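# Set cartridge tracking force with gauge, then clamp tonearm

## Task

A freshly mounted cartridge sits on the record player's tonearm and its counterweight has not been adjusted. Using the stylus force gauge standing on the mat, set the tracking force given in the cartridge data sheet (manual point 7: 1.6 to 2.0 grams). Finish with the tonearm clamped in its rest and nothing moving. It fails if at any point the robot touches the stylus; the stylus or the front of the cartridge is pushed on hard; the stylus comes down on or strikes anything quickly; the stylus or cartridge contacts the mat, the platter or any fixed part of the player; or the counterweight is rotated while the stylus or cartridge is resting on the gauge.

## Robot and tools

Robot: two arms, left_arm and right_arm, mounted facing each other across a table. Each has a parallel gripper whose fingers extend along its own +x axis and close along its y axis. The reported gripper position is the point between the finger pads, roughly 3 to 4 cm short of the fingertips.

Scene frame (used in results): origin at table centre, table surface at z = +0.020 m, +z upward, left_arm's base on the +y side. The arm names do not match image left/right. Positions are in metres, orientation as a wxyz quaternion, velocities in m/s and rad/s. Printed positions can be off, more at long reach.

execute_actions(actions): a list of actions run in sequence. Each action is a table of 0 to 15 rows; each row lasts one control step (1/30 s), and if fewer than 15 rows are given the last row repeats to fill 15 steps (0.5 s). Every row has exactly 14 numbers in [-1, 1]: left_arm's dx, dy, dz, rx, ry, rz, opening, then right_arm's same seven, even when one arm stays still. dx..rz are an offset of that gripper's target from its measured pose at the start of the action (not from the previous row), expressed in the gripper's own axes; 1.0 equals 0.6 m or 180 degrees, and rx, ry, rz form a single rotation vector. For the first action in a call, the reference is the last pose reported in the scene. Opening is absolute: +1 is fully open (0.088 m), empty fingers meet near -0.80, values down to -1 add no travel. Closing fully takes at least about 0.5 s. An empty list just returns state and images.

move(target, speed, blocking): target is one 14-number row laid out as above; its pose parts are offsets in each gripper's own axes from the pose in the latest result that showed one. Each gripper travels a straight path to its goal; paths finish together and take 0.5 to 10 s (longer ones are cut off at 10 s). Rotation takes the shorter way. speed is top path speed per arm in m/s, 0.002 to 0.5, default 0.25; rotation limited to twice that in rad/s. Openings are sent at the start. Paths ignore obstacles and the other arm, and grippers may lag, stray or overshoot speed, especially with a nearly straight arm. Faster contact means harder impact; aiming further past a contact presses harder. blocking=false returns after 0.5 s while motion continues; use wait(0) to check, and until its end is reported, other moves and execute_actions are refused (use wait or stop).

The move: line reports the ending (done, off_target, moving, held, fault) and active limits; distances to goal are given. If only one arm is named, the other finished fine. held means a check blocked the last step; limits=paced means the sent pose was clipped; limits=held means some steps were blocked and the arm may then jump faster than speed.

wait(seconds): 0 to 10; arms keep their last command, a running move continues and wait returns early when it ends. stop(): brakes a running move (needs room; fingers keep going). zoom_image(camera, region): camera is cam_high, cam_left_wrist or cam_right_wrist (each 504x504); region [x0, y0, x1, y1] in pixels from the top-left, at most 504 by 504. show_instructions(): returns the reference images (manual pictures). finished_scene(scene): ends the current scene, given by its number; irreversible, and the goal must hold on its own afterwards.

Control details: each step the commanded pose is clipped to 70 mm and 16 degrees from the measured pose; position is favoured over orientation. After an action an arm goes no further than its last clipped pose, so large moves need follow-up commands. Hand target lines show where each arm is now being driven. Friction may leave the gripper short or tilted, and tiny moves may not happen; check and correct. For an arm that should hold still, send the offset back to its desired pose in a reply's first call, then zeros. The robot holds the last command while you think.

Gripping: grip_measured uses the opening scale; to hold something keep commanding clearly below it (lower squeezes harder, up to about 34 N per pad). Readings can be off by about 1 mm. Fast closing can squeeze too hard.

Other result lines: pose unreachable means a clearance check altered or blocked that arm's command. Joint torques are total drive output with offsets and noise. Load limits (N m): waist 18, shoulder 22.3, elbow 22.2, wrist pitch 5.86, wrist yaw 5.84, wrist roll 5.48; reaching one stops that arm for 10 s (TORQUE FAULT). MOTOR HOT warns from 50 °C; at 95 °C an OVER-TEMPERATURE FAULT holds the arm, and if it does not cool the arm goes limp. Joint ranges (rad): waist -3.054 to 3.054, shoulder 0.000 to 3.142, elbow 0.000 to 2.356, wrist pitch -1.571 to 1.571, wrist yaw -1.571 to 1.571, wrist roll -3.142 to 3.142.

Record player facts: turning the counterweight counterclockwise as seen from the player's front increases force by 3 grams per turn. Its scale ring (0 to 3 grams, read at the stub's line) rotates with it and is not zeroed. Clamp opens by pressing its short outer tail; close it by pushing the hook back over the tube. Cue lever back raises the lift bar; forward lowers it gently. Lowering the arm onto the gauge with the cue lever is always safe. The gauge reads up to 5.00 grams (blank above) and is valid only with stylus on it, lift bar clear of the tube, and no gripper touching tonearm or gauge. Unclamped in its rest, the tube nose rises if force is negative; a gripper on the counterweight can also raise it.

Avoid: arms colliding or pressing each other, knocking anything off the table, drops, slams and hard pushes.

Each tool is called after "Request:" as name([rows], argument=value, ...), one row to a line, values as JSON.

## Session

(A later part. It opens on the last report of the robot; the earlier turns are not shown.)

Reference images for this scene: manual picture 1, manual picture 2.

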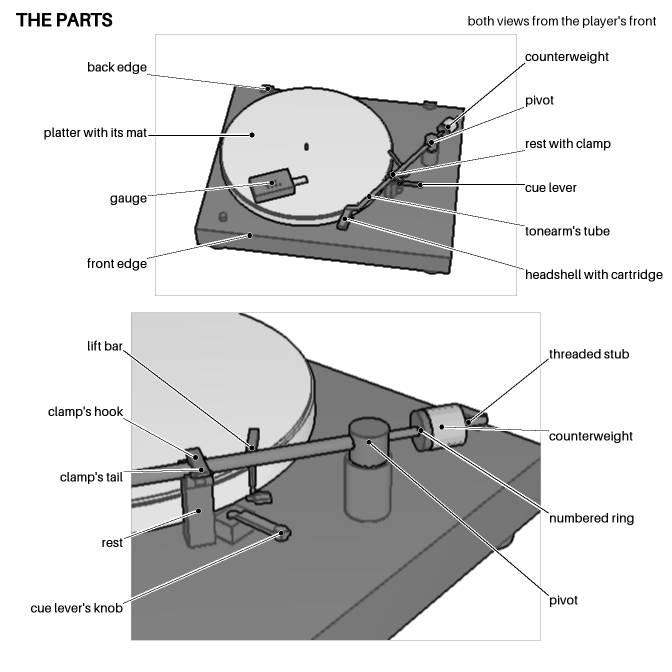

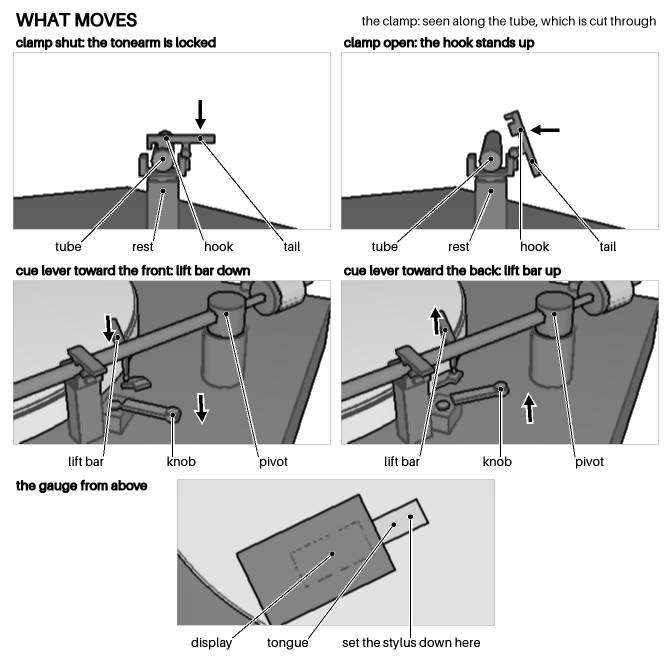

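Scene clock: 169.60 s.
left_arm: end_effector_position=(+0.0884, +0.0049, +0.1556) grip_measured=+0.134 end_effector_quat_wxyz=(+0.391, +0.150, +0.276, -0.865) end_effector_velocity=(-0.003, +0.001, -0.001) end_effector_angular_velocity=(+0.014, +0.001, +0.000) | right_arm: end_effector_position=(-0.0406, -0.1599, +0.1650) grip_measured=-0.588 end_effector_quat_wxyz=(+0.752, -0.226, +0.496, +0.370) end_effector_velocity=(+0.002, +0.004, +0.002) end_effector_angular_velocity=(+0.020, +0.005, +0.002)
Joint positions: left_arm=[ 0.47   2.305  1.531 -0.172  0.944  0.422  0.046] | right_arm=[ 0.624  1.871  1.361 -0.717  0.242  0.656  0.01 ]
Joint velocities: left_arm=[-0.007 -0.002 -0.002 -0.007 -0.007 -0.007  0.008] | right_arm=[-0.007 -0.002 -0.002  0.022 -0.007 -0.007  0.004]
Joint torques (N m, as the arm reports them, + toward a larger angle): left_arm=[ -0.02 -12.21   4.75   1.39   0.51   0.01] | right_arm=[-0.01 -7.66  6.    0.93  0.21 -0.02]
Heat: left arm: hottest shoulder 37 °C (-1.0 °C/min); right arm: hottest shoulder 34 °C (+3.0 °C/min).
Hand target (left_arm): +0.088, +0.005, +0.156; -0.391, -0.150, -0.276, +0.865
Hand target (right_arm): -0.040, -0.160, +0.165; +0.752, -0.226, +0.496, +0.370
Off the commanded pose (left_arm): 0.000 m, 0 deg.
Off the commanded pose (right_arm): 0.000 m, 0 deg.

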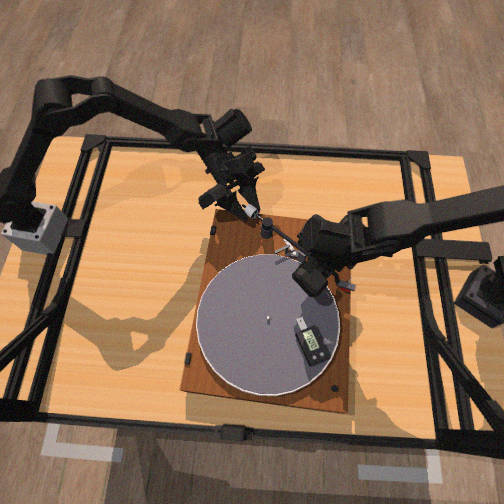

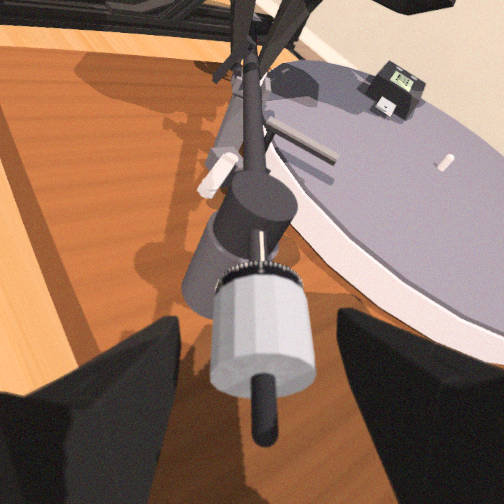

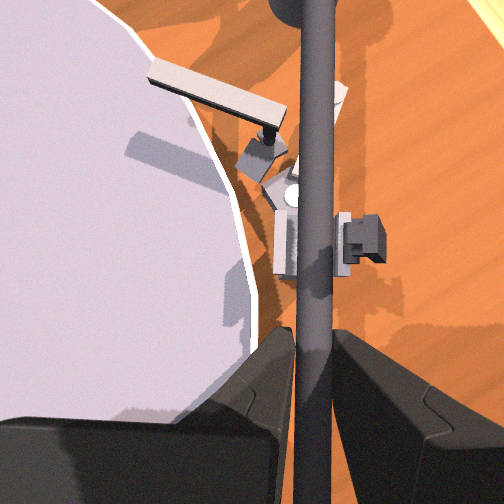

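Request:
move(target=[-0.1,0,0,0,0,0,0.15, 0,0.008,0,0,0,0,-0.59], speed=0.1)

Scene clock: 171.07 s.
left_arm: end_effector_position=(+0.1282, +0.0387, +0.1794) grip_measured=+0.150 end_effector_quat_wxyz=(+0.392, +0.151, +0.280, -0.863) end_effector_velocity=(-0.002, +0.003, -0.002) end_effector_angular_velocity=(+0.027, +0.008, +0.004) | right_arm: end_effector_position=(-0.0435, -0.1590, +0.1664) grip_measured=-0.590 end_effector_quat_wxyz=(+0.751, -0.226, +0.496, +0.372) end_effector_velocity=(+0.004, -0.001, +0.001) end_effector_angular_velocity=(-0.007, -0.014, +0.010)
Joint positions: left_arm=[ 0.581  2.225  1.525 -0.389  0.999  0.586  0.046] | right_arm=[ 0.631  1.871  1.366 -0.72   0.242  0.66   0.01 ]
Joint velocities: left_arm=[-0.002 -0.002 -0.002 -0.022 -0.007 -0.007  0.   ] | right_arm=[-0.007 -0.002  0.002 -0.007  0.007 -0.022  0.   ]
Joint torques (N m, as the arm reports them, + toward a larger angle): left_arm=[  0.05 -13.4    3.88   1.02   0.78   0.17] | right_arm=[ 0.26 -6.58  7.09  0.69  0.27  0.19]
Heat: left arm: hottest shoulder 38 °C (+0.0 °C/min); right arm: hottest shoulder 34 °C (+3.0 °C/min).
Hand target (left_arm): +0.127, +0.041, +0.184; -0.391, -0.150, -0.276, +0.865
Hand target (right_arm): -0.044, -0.157, +0.165; +0.752, -0.226, +0.496, +0.370
Off the commanded pose (left_arm): 0.005 m, 1 deg.
Off the commanded pose (right_arm): 0.003 m, 0 deg.
move: done

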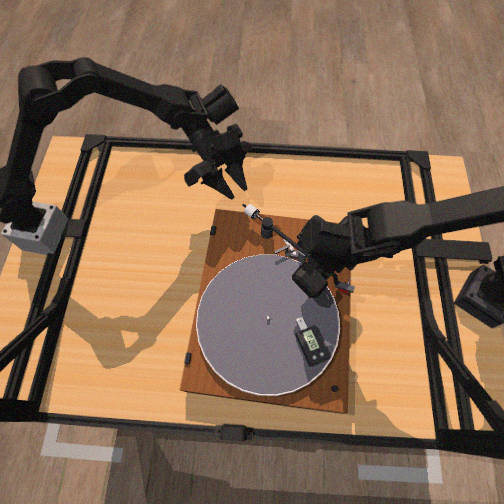

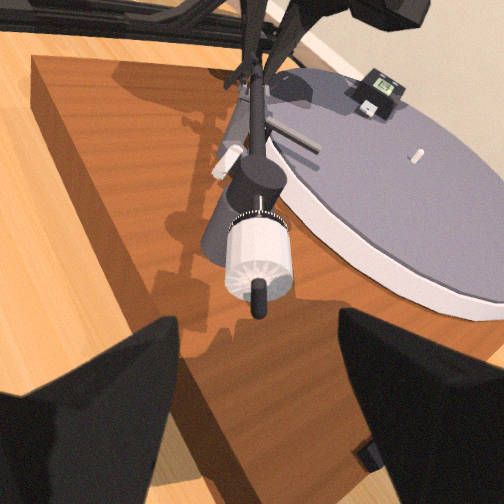

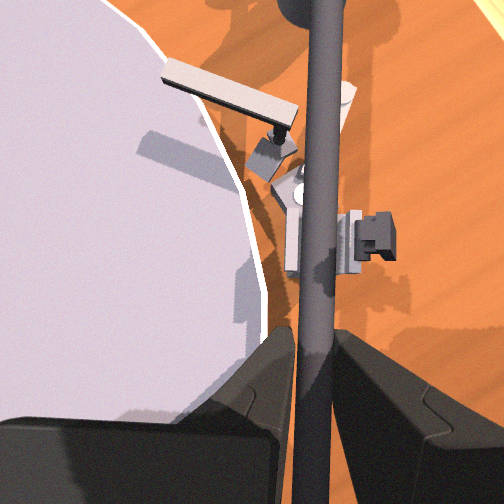

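Request:
move(target=[0,0,0,0,0,0,0.15, -0.027,-0.003,0.06,0,0,0,0.43], speed=0.05)

Scene clock: 172.80 s.
left_arm: end_effector_position=(+0.1282, +0.0389, +0.1793) grip_measured=+0.150 end_effector_quat_wxyz=(+0.392, +0.151, +0.280, -0.863) end_effector_velocity=(-0.001, -0.000, +0.001) end_effector_angular_velocity=(+0.019, +0.008, +0.011) | right_arm: end_effector_position=(-0.0257, -0.1420, +0.1991) grip_measured=+0.430 end_effector_quat_wxyz=(+0.754, -0.221, +0.494, +0.373) end_effector_velocity=(+0.004, -0.004, -0.005) end_effector_angular_velocity=(-0.030, -0.017, -0.017)
Joint positions: left_arm=[ 0.582  2.225  1.525 -0.391  0.999  0.587  0.046] | right_arm=[ 0.584  1.901  1.535 -0.839  0.228  0.618  0.06 ]
Joint velocities: left_arm=[-0.002 -0.002  0.002 -0.007 -0.007 -0.022 -0.   ] | right_arm=[-0.002  0.012  0.002 -0.022  0.022  0.007  0.   ]
Joint torques (N m, as the arm reports them, + toward a larger angle): left_arm=[  0.01 -11.67   4.77   1.31   0.57  -0.02] | right_arm=[-0.26 -6.54  7.23  0.79  0.05 -0.24]
Heat: left arm: hottest shoulder 38 °C (+0.0 °C/min); right arm: hottest shoulder 34 °C (+3.0 °C/min).
Hand target (left_arm): +0.128, +0.039, +0.179; -0.392, -0.151, -0.280, +0.863
Hand target (right_arm): -0.025, -0.140, +0.196; +0.751, -0.226, +0.496, +0.372
Off the commanded pose (left_arm): 0.000 m, 0 deg.
Off the commanded pose (right_arm): 0.004 m, 1 deg.
move: done

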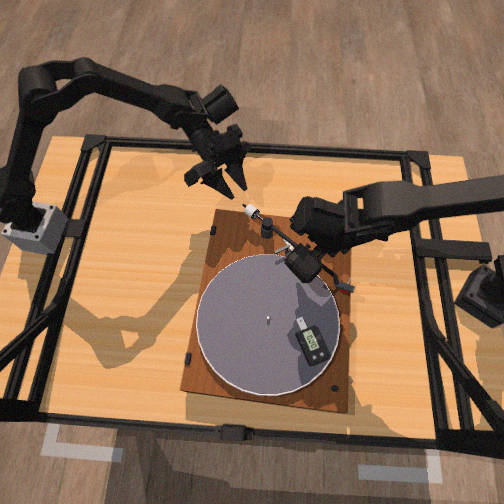

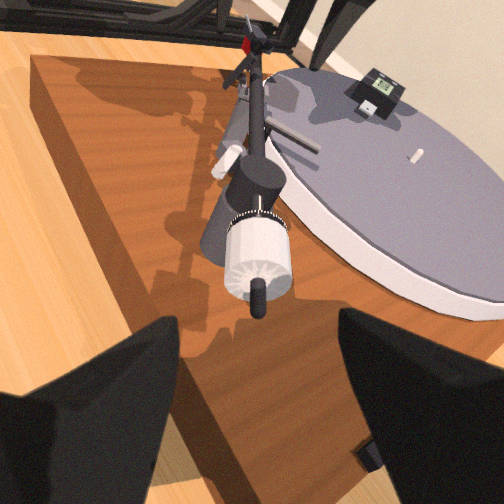

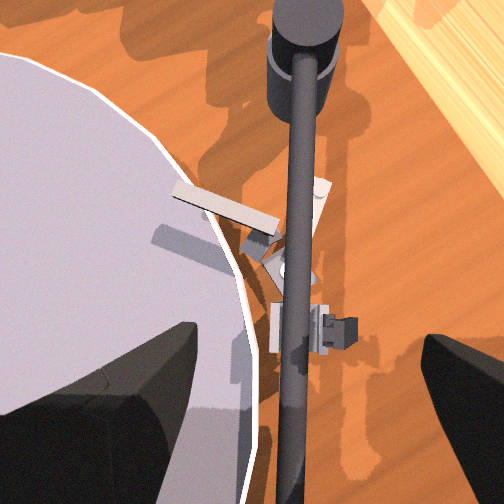

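Too high; lower about 10 mm.

Request:
move(target=[0,0,0,0,0,0,0.15, 0.031,0,-0.006,0,0,0,0.3], speed=0.05)

Scene clock: 173.97 s.
left_arm: end_effector_position=(+0.1282, +0.0389, +0.1793) grip_measured=+0.150 end_effector_quat_wxyz=(+0.392, +0.151, +0.280, -0.863) end_effector_velocity=(-0.001, +0.001, +0.001) end_effector_angular_velocity=(+0.000, -0.009, -0.003) | right_arm: end_effector_position=(-0.0245, -0.1358, +0.1908) grip_measured=+0.300 end_effector_quat_wxyz=(+0.757, -0.211, +0.489, +0.378) end_effector_velocity=(-0.004, +0.001, +0.000) end_effector_angular_velocity=(+0.006, +0.017, +0.017)
Joint positions: left_arm=[ 0.582  2.225  1.525 -0.391  0.999  0.587  0.046] | right_arm=[ 0.582  1.913  1.509 -0.776  0.228  0.618  0.054]
Joint velocities: left_arm=[-0.002 -0.007 -0.002 -0.007 -0.007  0.007 -0.   ] | right_arm=[ 0.002 -0.002 -0.002  0.007 -0.022 -0.007 -0.   ]
Joint torques (N m, as the arm reports them, + toward a larger angle): left_arm=[ -0.01 -11.66   4.76   1.18   0.58   0.  ] | right_arm=[-0.3  -6.72  4.87  1.13  0.1  -0.21]
Heat: left arm: hottest shoulder 38 °C (-1.0 °C/min); right arm: hottest shoulder 33 °C (+2.0 °C/min).
Hand target (left_arm): +0.128, +0.039, +0.179; -0.392, -0.151, -0.280, +0.863
Hand target (right_arm): -0.024, -0.138, +0.181; +0.753, -0.221, +0.494, +0.373
Off the commanded pose (left_arm): 0.000 m, 0 deg.
Off the commanded pose (right_arm): 0.010 m, 1 deg.
move: off_target (right_arm)

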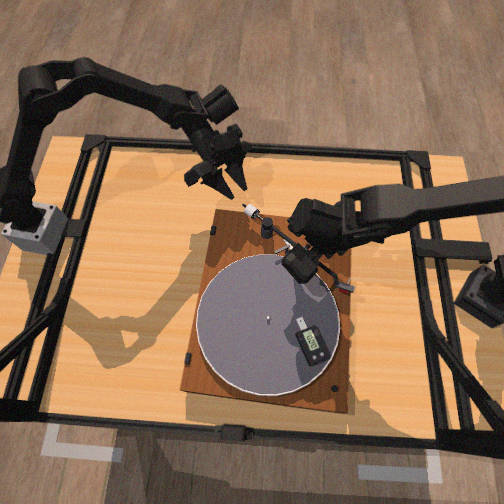

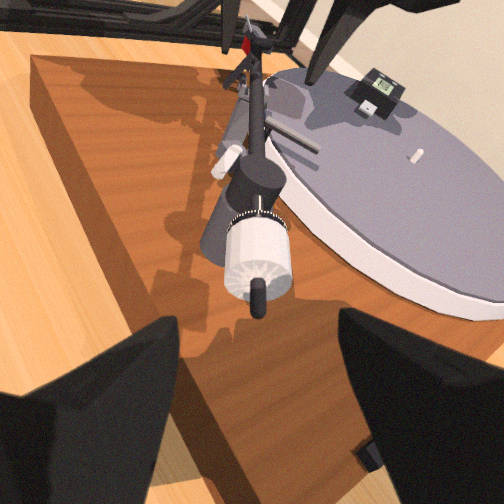

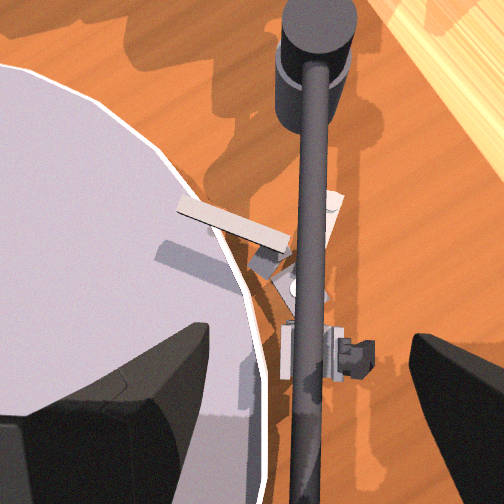

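Request:
execute_actions([
  [[0,0,0,0,0,0,0.15,0,0,0,0,0,0,0.24],[0,0,0,0,0,0,0.15,0,0,0,0,0,0,0.18],[0,0,0,0,0,0,0.15,0,0,0,0,0,0,0.12],[0,0,0,0,0,0,0.15,0,0,0,0,0,0,0.06],[0,0,0,0,0,0,0.15,0,0,0,0,0,0,0],[0,0,0,0,0,0,0.15,0,0,0,0,0,0,-0.05],[0,0,0,0,0,0,0.15,0,0,0,0,0,0,-0.09],[0,0,0,0,0,0,0.15,0,0,0,0,0,0,-0.13],[0,0,0,0,0,0,0.15,0,0,0,0,0,0,-0.16],[0,0,0,0,0,0,0.15,0,0,0,0,0,0,-0.19],[0,0,0,0,0,0,0.15,0,0,0,0,0,0,-0.22],[0,0,0,0,0,0,0.15,0,0,0,0,0,0,-0.25],[0,0,0,0,0,0,0.15,0,0,0,0,0,0,-0.28],[0,0,0,0,0,0,0.15,0,0,0,0,0,0,-0.31],[0,0,0,0,0,0,0.15,0,0,0,0,0,0,-0.34]],
  [[0,0,0,0,0,0,0.15,0,0,0,0,0,0,-0.37],[0,0,0,0,0,0,0.15,0,0,0,0,0,0,-0.4],[0,0,0,0,0,0,0.15,0,0,0,0,0,0,-0.43],[0,0,0,0,0,0,0.15,0,0,0,0,0,0,-0.46],[0,0,0,0,0,0,0.15,0,0,0,0,0,0,-0.49],[0,0,0,0,0,0,0.15,0,0,0,0,0,0,-0.52],[0,0,0,0,0,0,0.15,0,0,0,0,0,0,-0.55]],
])

Request:
zoom_image(camera="cam_left_wrist", region=[190,0,330,140])

Scene clock: 176.40 s.
left_arm: end_effector_position=(+0.1282, +0.0389, +0.1793) grip_measured=+0.150 end_effector_quat_wxyz=(+0.392, +0.151, +0.280, -0.863) end_effector_velocity=(-0.003, -0.001, +0.001) end_effector_angular_velocity=(+0.010, -0.000, -0.000) | right_arm: end_effector_position=(-0.0207, -0.1374, +0.1906) grip_measured=-0.544 end_effector_quat_wxyz=(+0.760, -0.213, +0.488, +0.372) end_effector_velocity=(-0.002, +0.001, +0.001) end_effector_angular_velocity=(+0.006, +0.004, +0.012)
Joint positions: left_arm=[ 0.582  2.225  1.525 -0.391  0.999  0.587  0.046] | right_arm=[ 0.576  1.913  1.509 -0.782  0.237  0.618  0.012]
Joint velocities: left_arm=[-0.007 -0.002  0.002 -0.007 -0.007 -0.007  0.   ] | right_arm=[ 0.002 -0.002 -0.002  0.007 -0.007 -0.007 -0.003]
Joint torques (N m, as the arm reports them, + toward a larger angle): left_arm=[ -0.01 -11.7    4.76   1.18   0.59   0.01] | right_arm=[ 0.56 -8.09  6.2   1.19  0.04 -0.02]
Heat: left arm: hottest shoulder 39 °C (+0.0 °C/min); right arm: hottest shoulder 33 °C (+2.0 °C/min).
Hand target (left_arm): +0.128, +0.039, +0.179; -0.392, -0.151, -0.280, +0.863
Hand target (right_arm): -0.023, -0.137, +0.191; +0.758, -0.213, +0.489, +0.376
Off the commanded pose (left_arm): 0.000 m, 0 deg.
Off the commanded pose (right_arm): 0.002 m, 0 deg.

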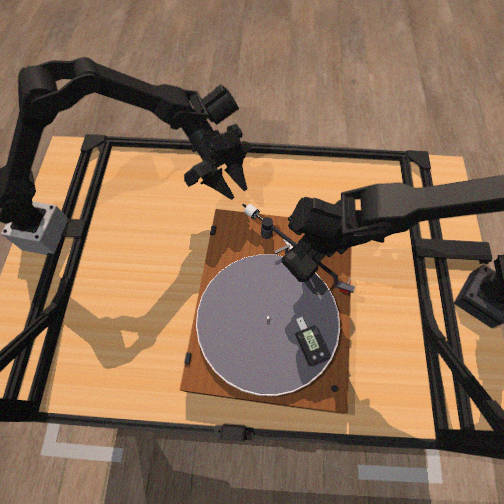

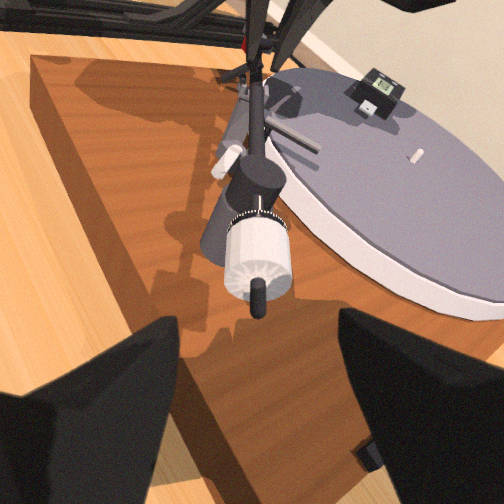

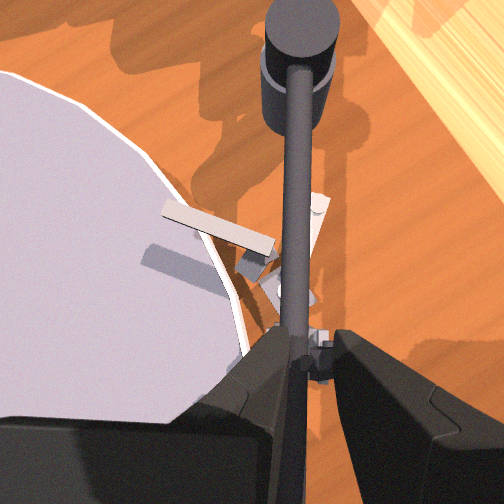

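Region (190, 0, 330, 140) of cam_left_wrist's 504x504 image, scaled by 3.600, with more detail than that image has.

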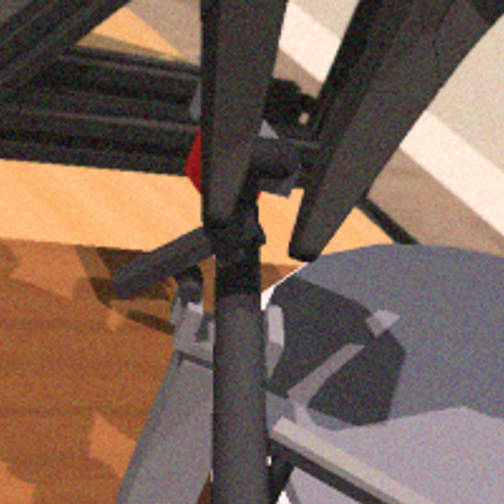

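Halfway; push further toward the platter, slightly down.

Request:
move(target=[0,0,0,0,0,0,0.15, 0.008,0.033,-0.008,0,0,0,-0.42], speed=0.03)

Request:
zoom_image(camera="cam_left_wrist", region=[190,0,330,140])

Scene clock: 177.80 s.
left_arm: end_effector_position=(+0.1282, +0.0389, +0.1793) grip_measured=+0.150 end_effector_quat_wxyz=(+0.392, +0.151, +0.280, -0.863) end_effector_velocity=(-0.000, -0.001, -0.002) end_effector_angular_velocity=(+0.015, +0.006, +0.011) | right_arm: end_effector_position=(-0.0368, -0.1287, +0.1880) grip_measured=-0.420 end_effector_quat_wxyz=(+0.760, -0.212, +0.487, +0.375) end_effector_velocity=(+0.000, -0.001, -0.001) end_effector_angular_velocity=(-0.009, +0.004, +0.007)
Joint positions: left_arm=[ 0.582  2.225  1.525 -0.391  0.999  0.587  0.046] | right_arm=[ 0.617  1.944  1.54  -0.785  0.25   0.654  0.018]
Joint velocities: left_arm=[-0.002  0.002 -0.002  0.007 -0.007 -0.022 -0.   ] | right_arm=[-0.002  0.002  0.002 -0.007 -0.007 -0.007  0.   ]
Joint torques (N m, as the arm reports them, + toward a larger angle): left_arm=[  0.02 -11.67   4.75   1.19   0.59   0.  ] | right_arm=[ 0.2  -6.8   7.64  0.83  0.2   0.2 ]
Heat: left arm: hottest shoulder 39 °C (+0.0 °C/min); right arm: hottest shoulder 33 °C (+2.0 °C/min).
Hand target (left_arm): +0.128, +0.039, +0.179; -0.392, -0.151, -0.280, +0.863
Hand target (right_arm): -0.037, -0.127, +0.185; +0.760, -0.213, +0.488, +0.372
Off the commanded pose (left_arm): 0.000 m, 0 deg.
Off the commanded pose (right_arm): 0.004 m, 0 deg.
move: done

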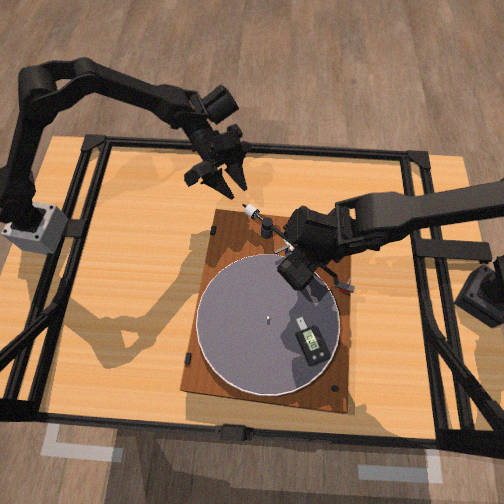

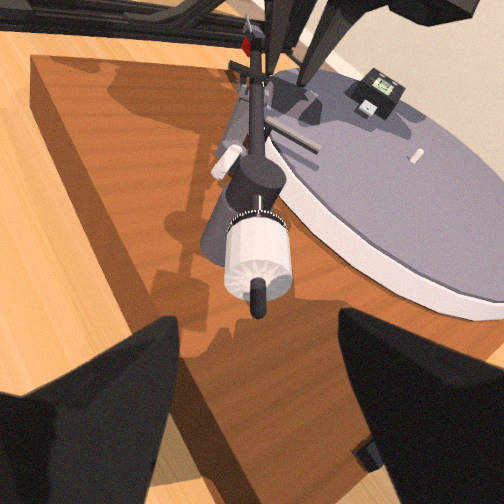

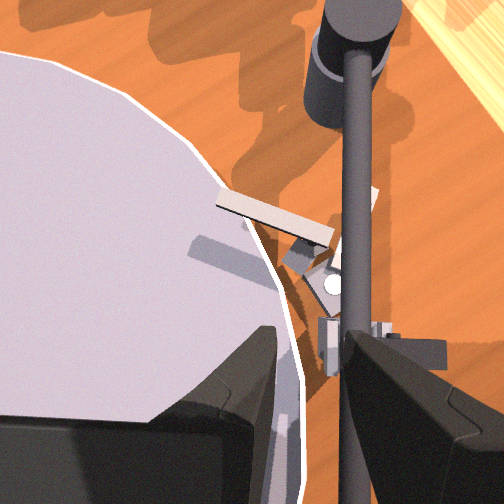

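Region (190, 0, 330, 140) of cam_left_wrist's 504x504 image, scaled by 3.600, with more detail than that image has.

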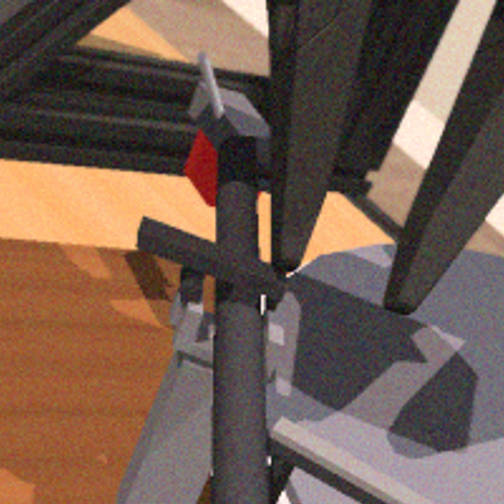

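Shut flat. Lift clear.

Request:
move(target=[0,0,0,0,0,0,0.15, -0.07,0,0,0,0,0,-0.42], speed=0.1)

Scene clock: 178.93 s.
left_arm: end_effector_position=(+0.1282, +0.0389, +0.1793) grip_measured=+0.150 end_effector_quat_wxyz=(+0.392, +0.151, +0.280, -0.863) end_effector_velocity=(+0.000, +0.001, -0.003) end_effector_angular_velocity=(+0.010, -0.019, +0.004) | right_arm: end_effector_position=(-0.0462, -0.1451, +0.2194) grip_measured=-0.420 end_effector_quat_wxyz=(+0.757, -0.218, +0.490, +0.373) end_effector_velocity=(+0.002, -0.002, -0.000) end_effector_angular_velocity=(-0.009, -0.010, +0.002)
Joint positions: left_arm=[ 0.582  2.225  1.525 -0.391  0.999  0.587  0.046] | right_arm=[ 0.642  1.88   1.585 -0.914  0.257  0.674  0.018]
Joint velocities: left_arm=[-0.002 -0.002 -0.002 -0.007 -0.022  0.007  0.   ] | right_arm=[-0.002 -0.002 -0.002 -0.007  0.007 -0.007  0.   ]
Joint torques (N m, as the arm reports them, + toward a larger angle): left_arm=[  0.01 -11.67   4.79   1.18   0.59   0.01] | right_arm=[ 0.24 -8.71  7.23  0.71  0.23  0.2 ]
Heat: left arm: hottest shoulder 39 °C (+0.0 °C/min); right arm: hottest shoulder 33 °C (+2.0 °C/min).
Hand target (left_arm): +0.128, +0.039, +0.179; -0.392, -0.151, -0.280, +0.863
Hand target (right_arm): -0.047, -0.144, +0.226; +0.759, -0.212, +0.487, +0.375
Off the commanded pose (left_arm): 0.000 m, 0 deg.
Off the commanded pose (right_arm): 0.007 m, 1 deg.
move: done

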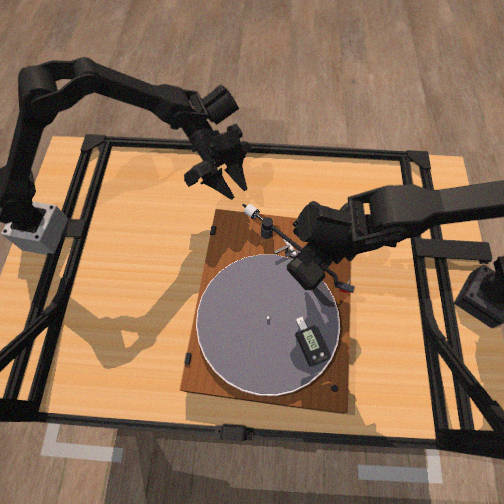

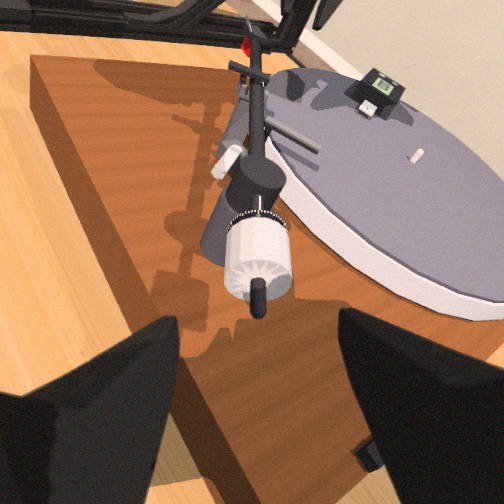

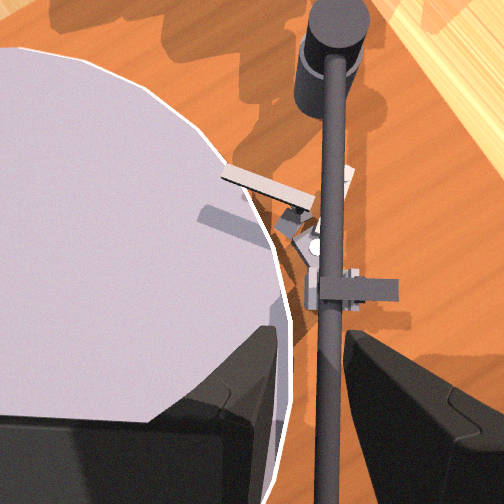

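Request:
finished_scene(scene=2)

The scene is finished: the task was done.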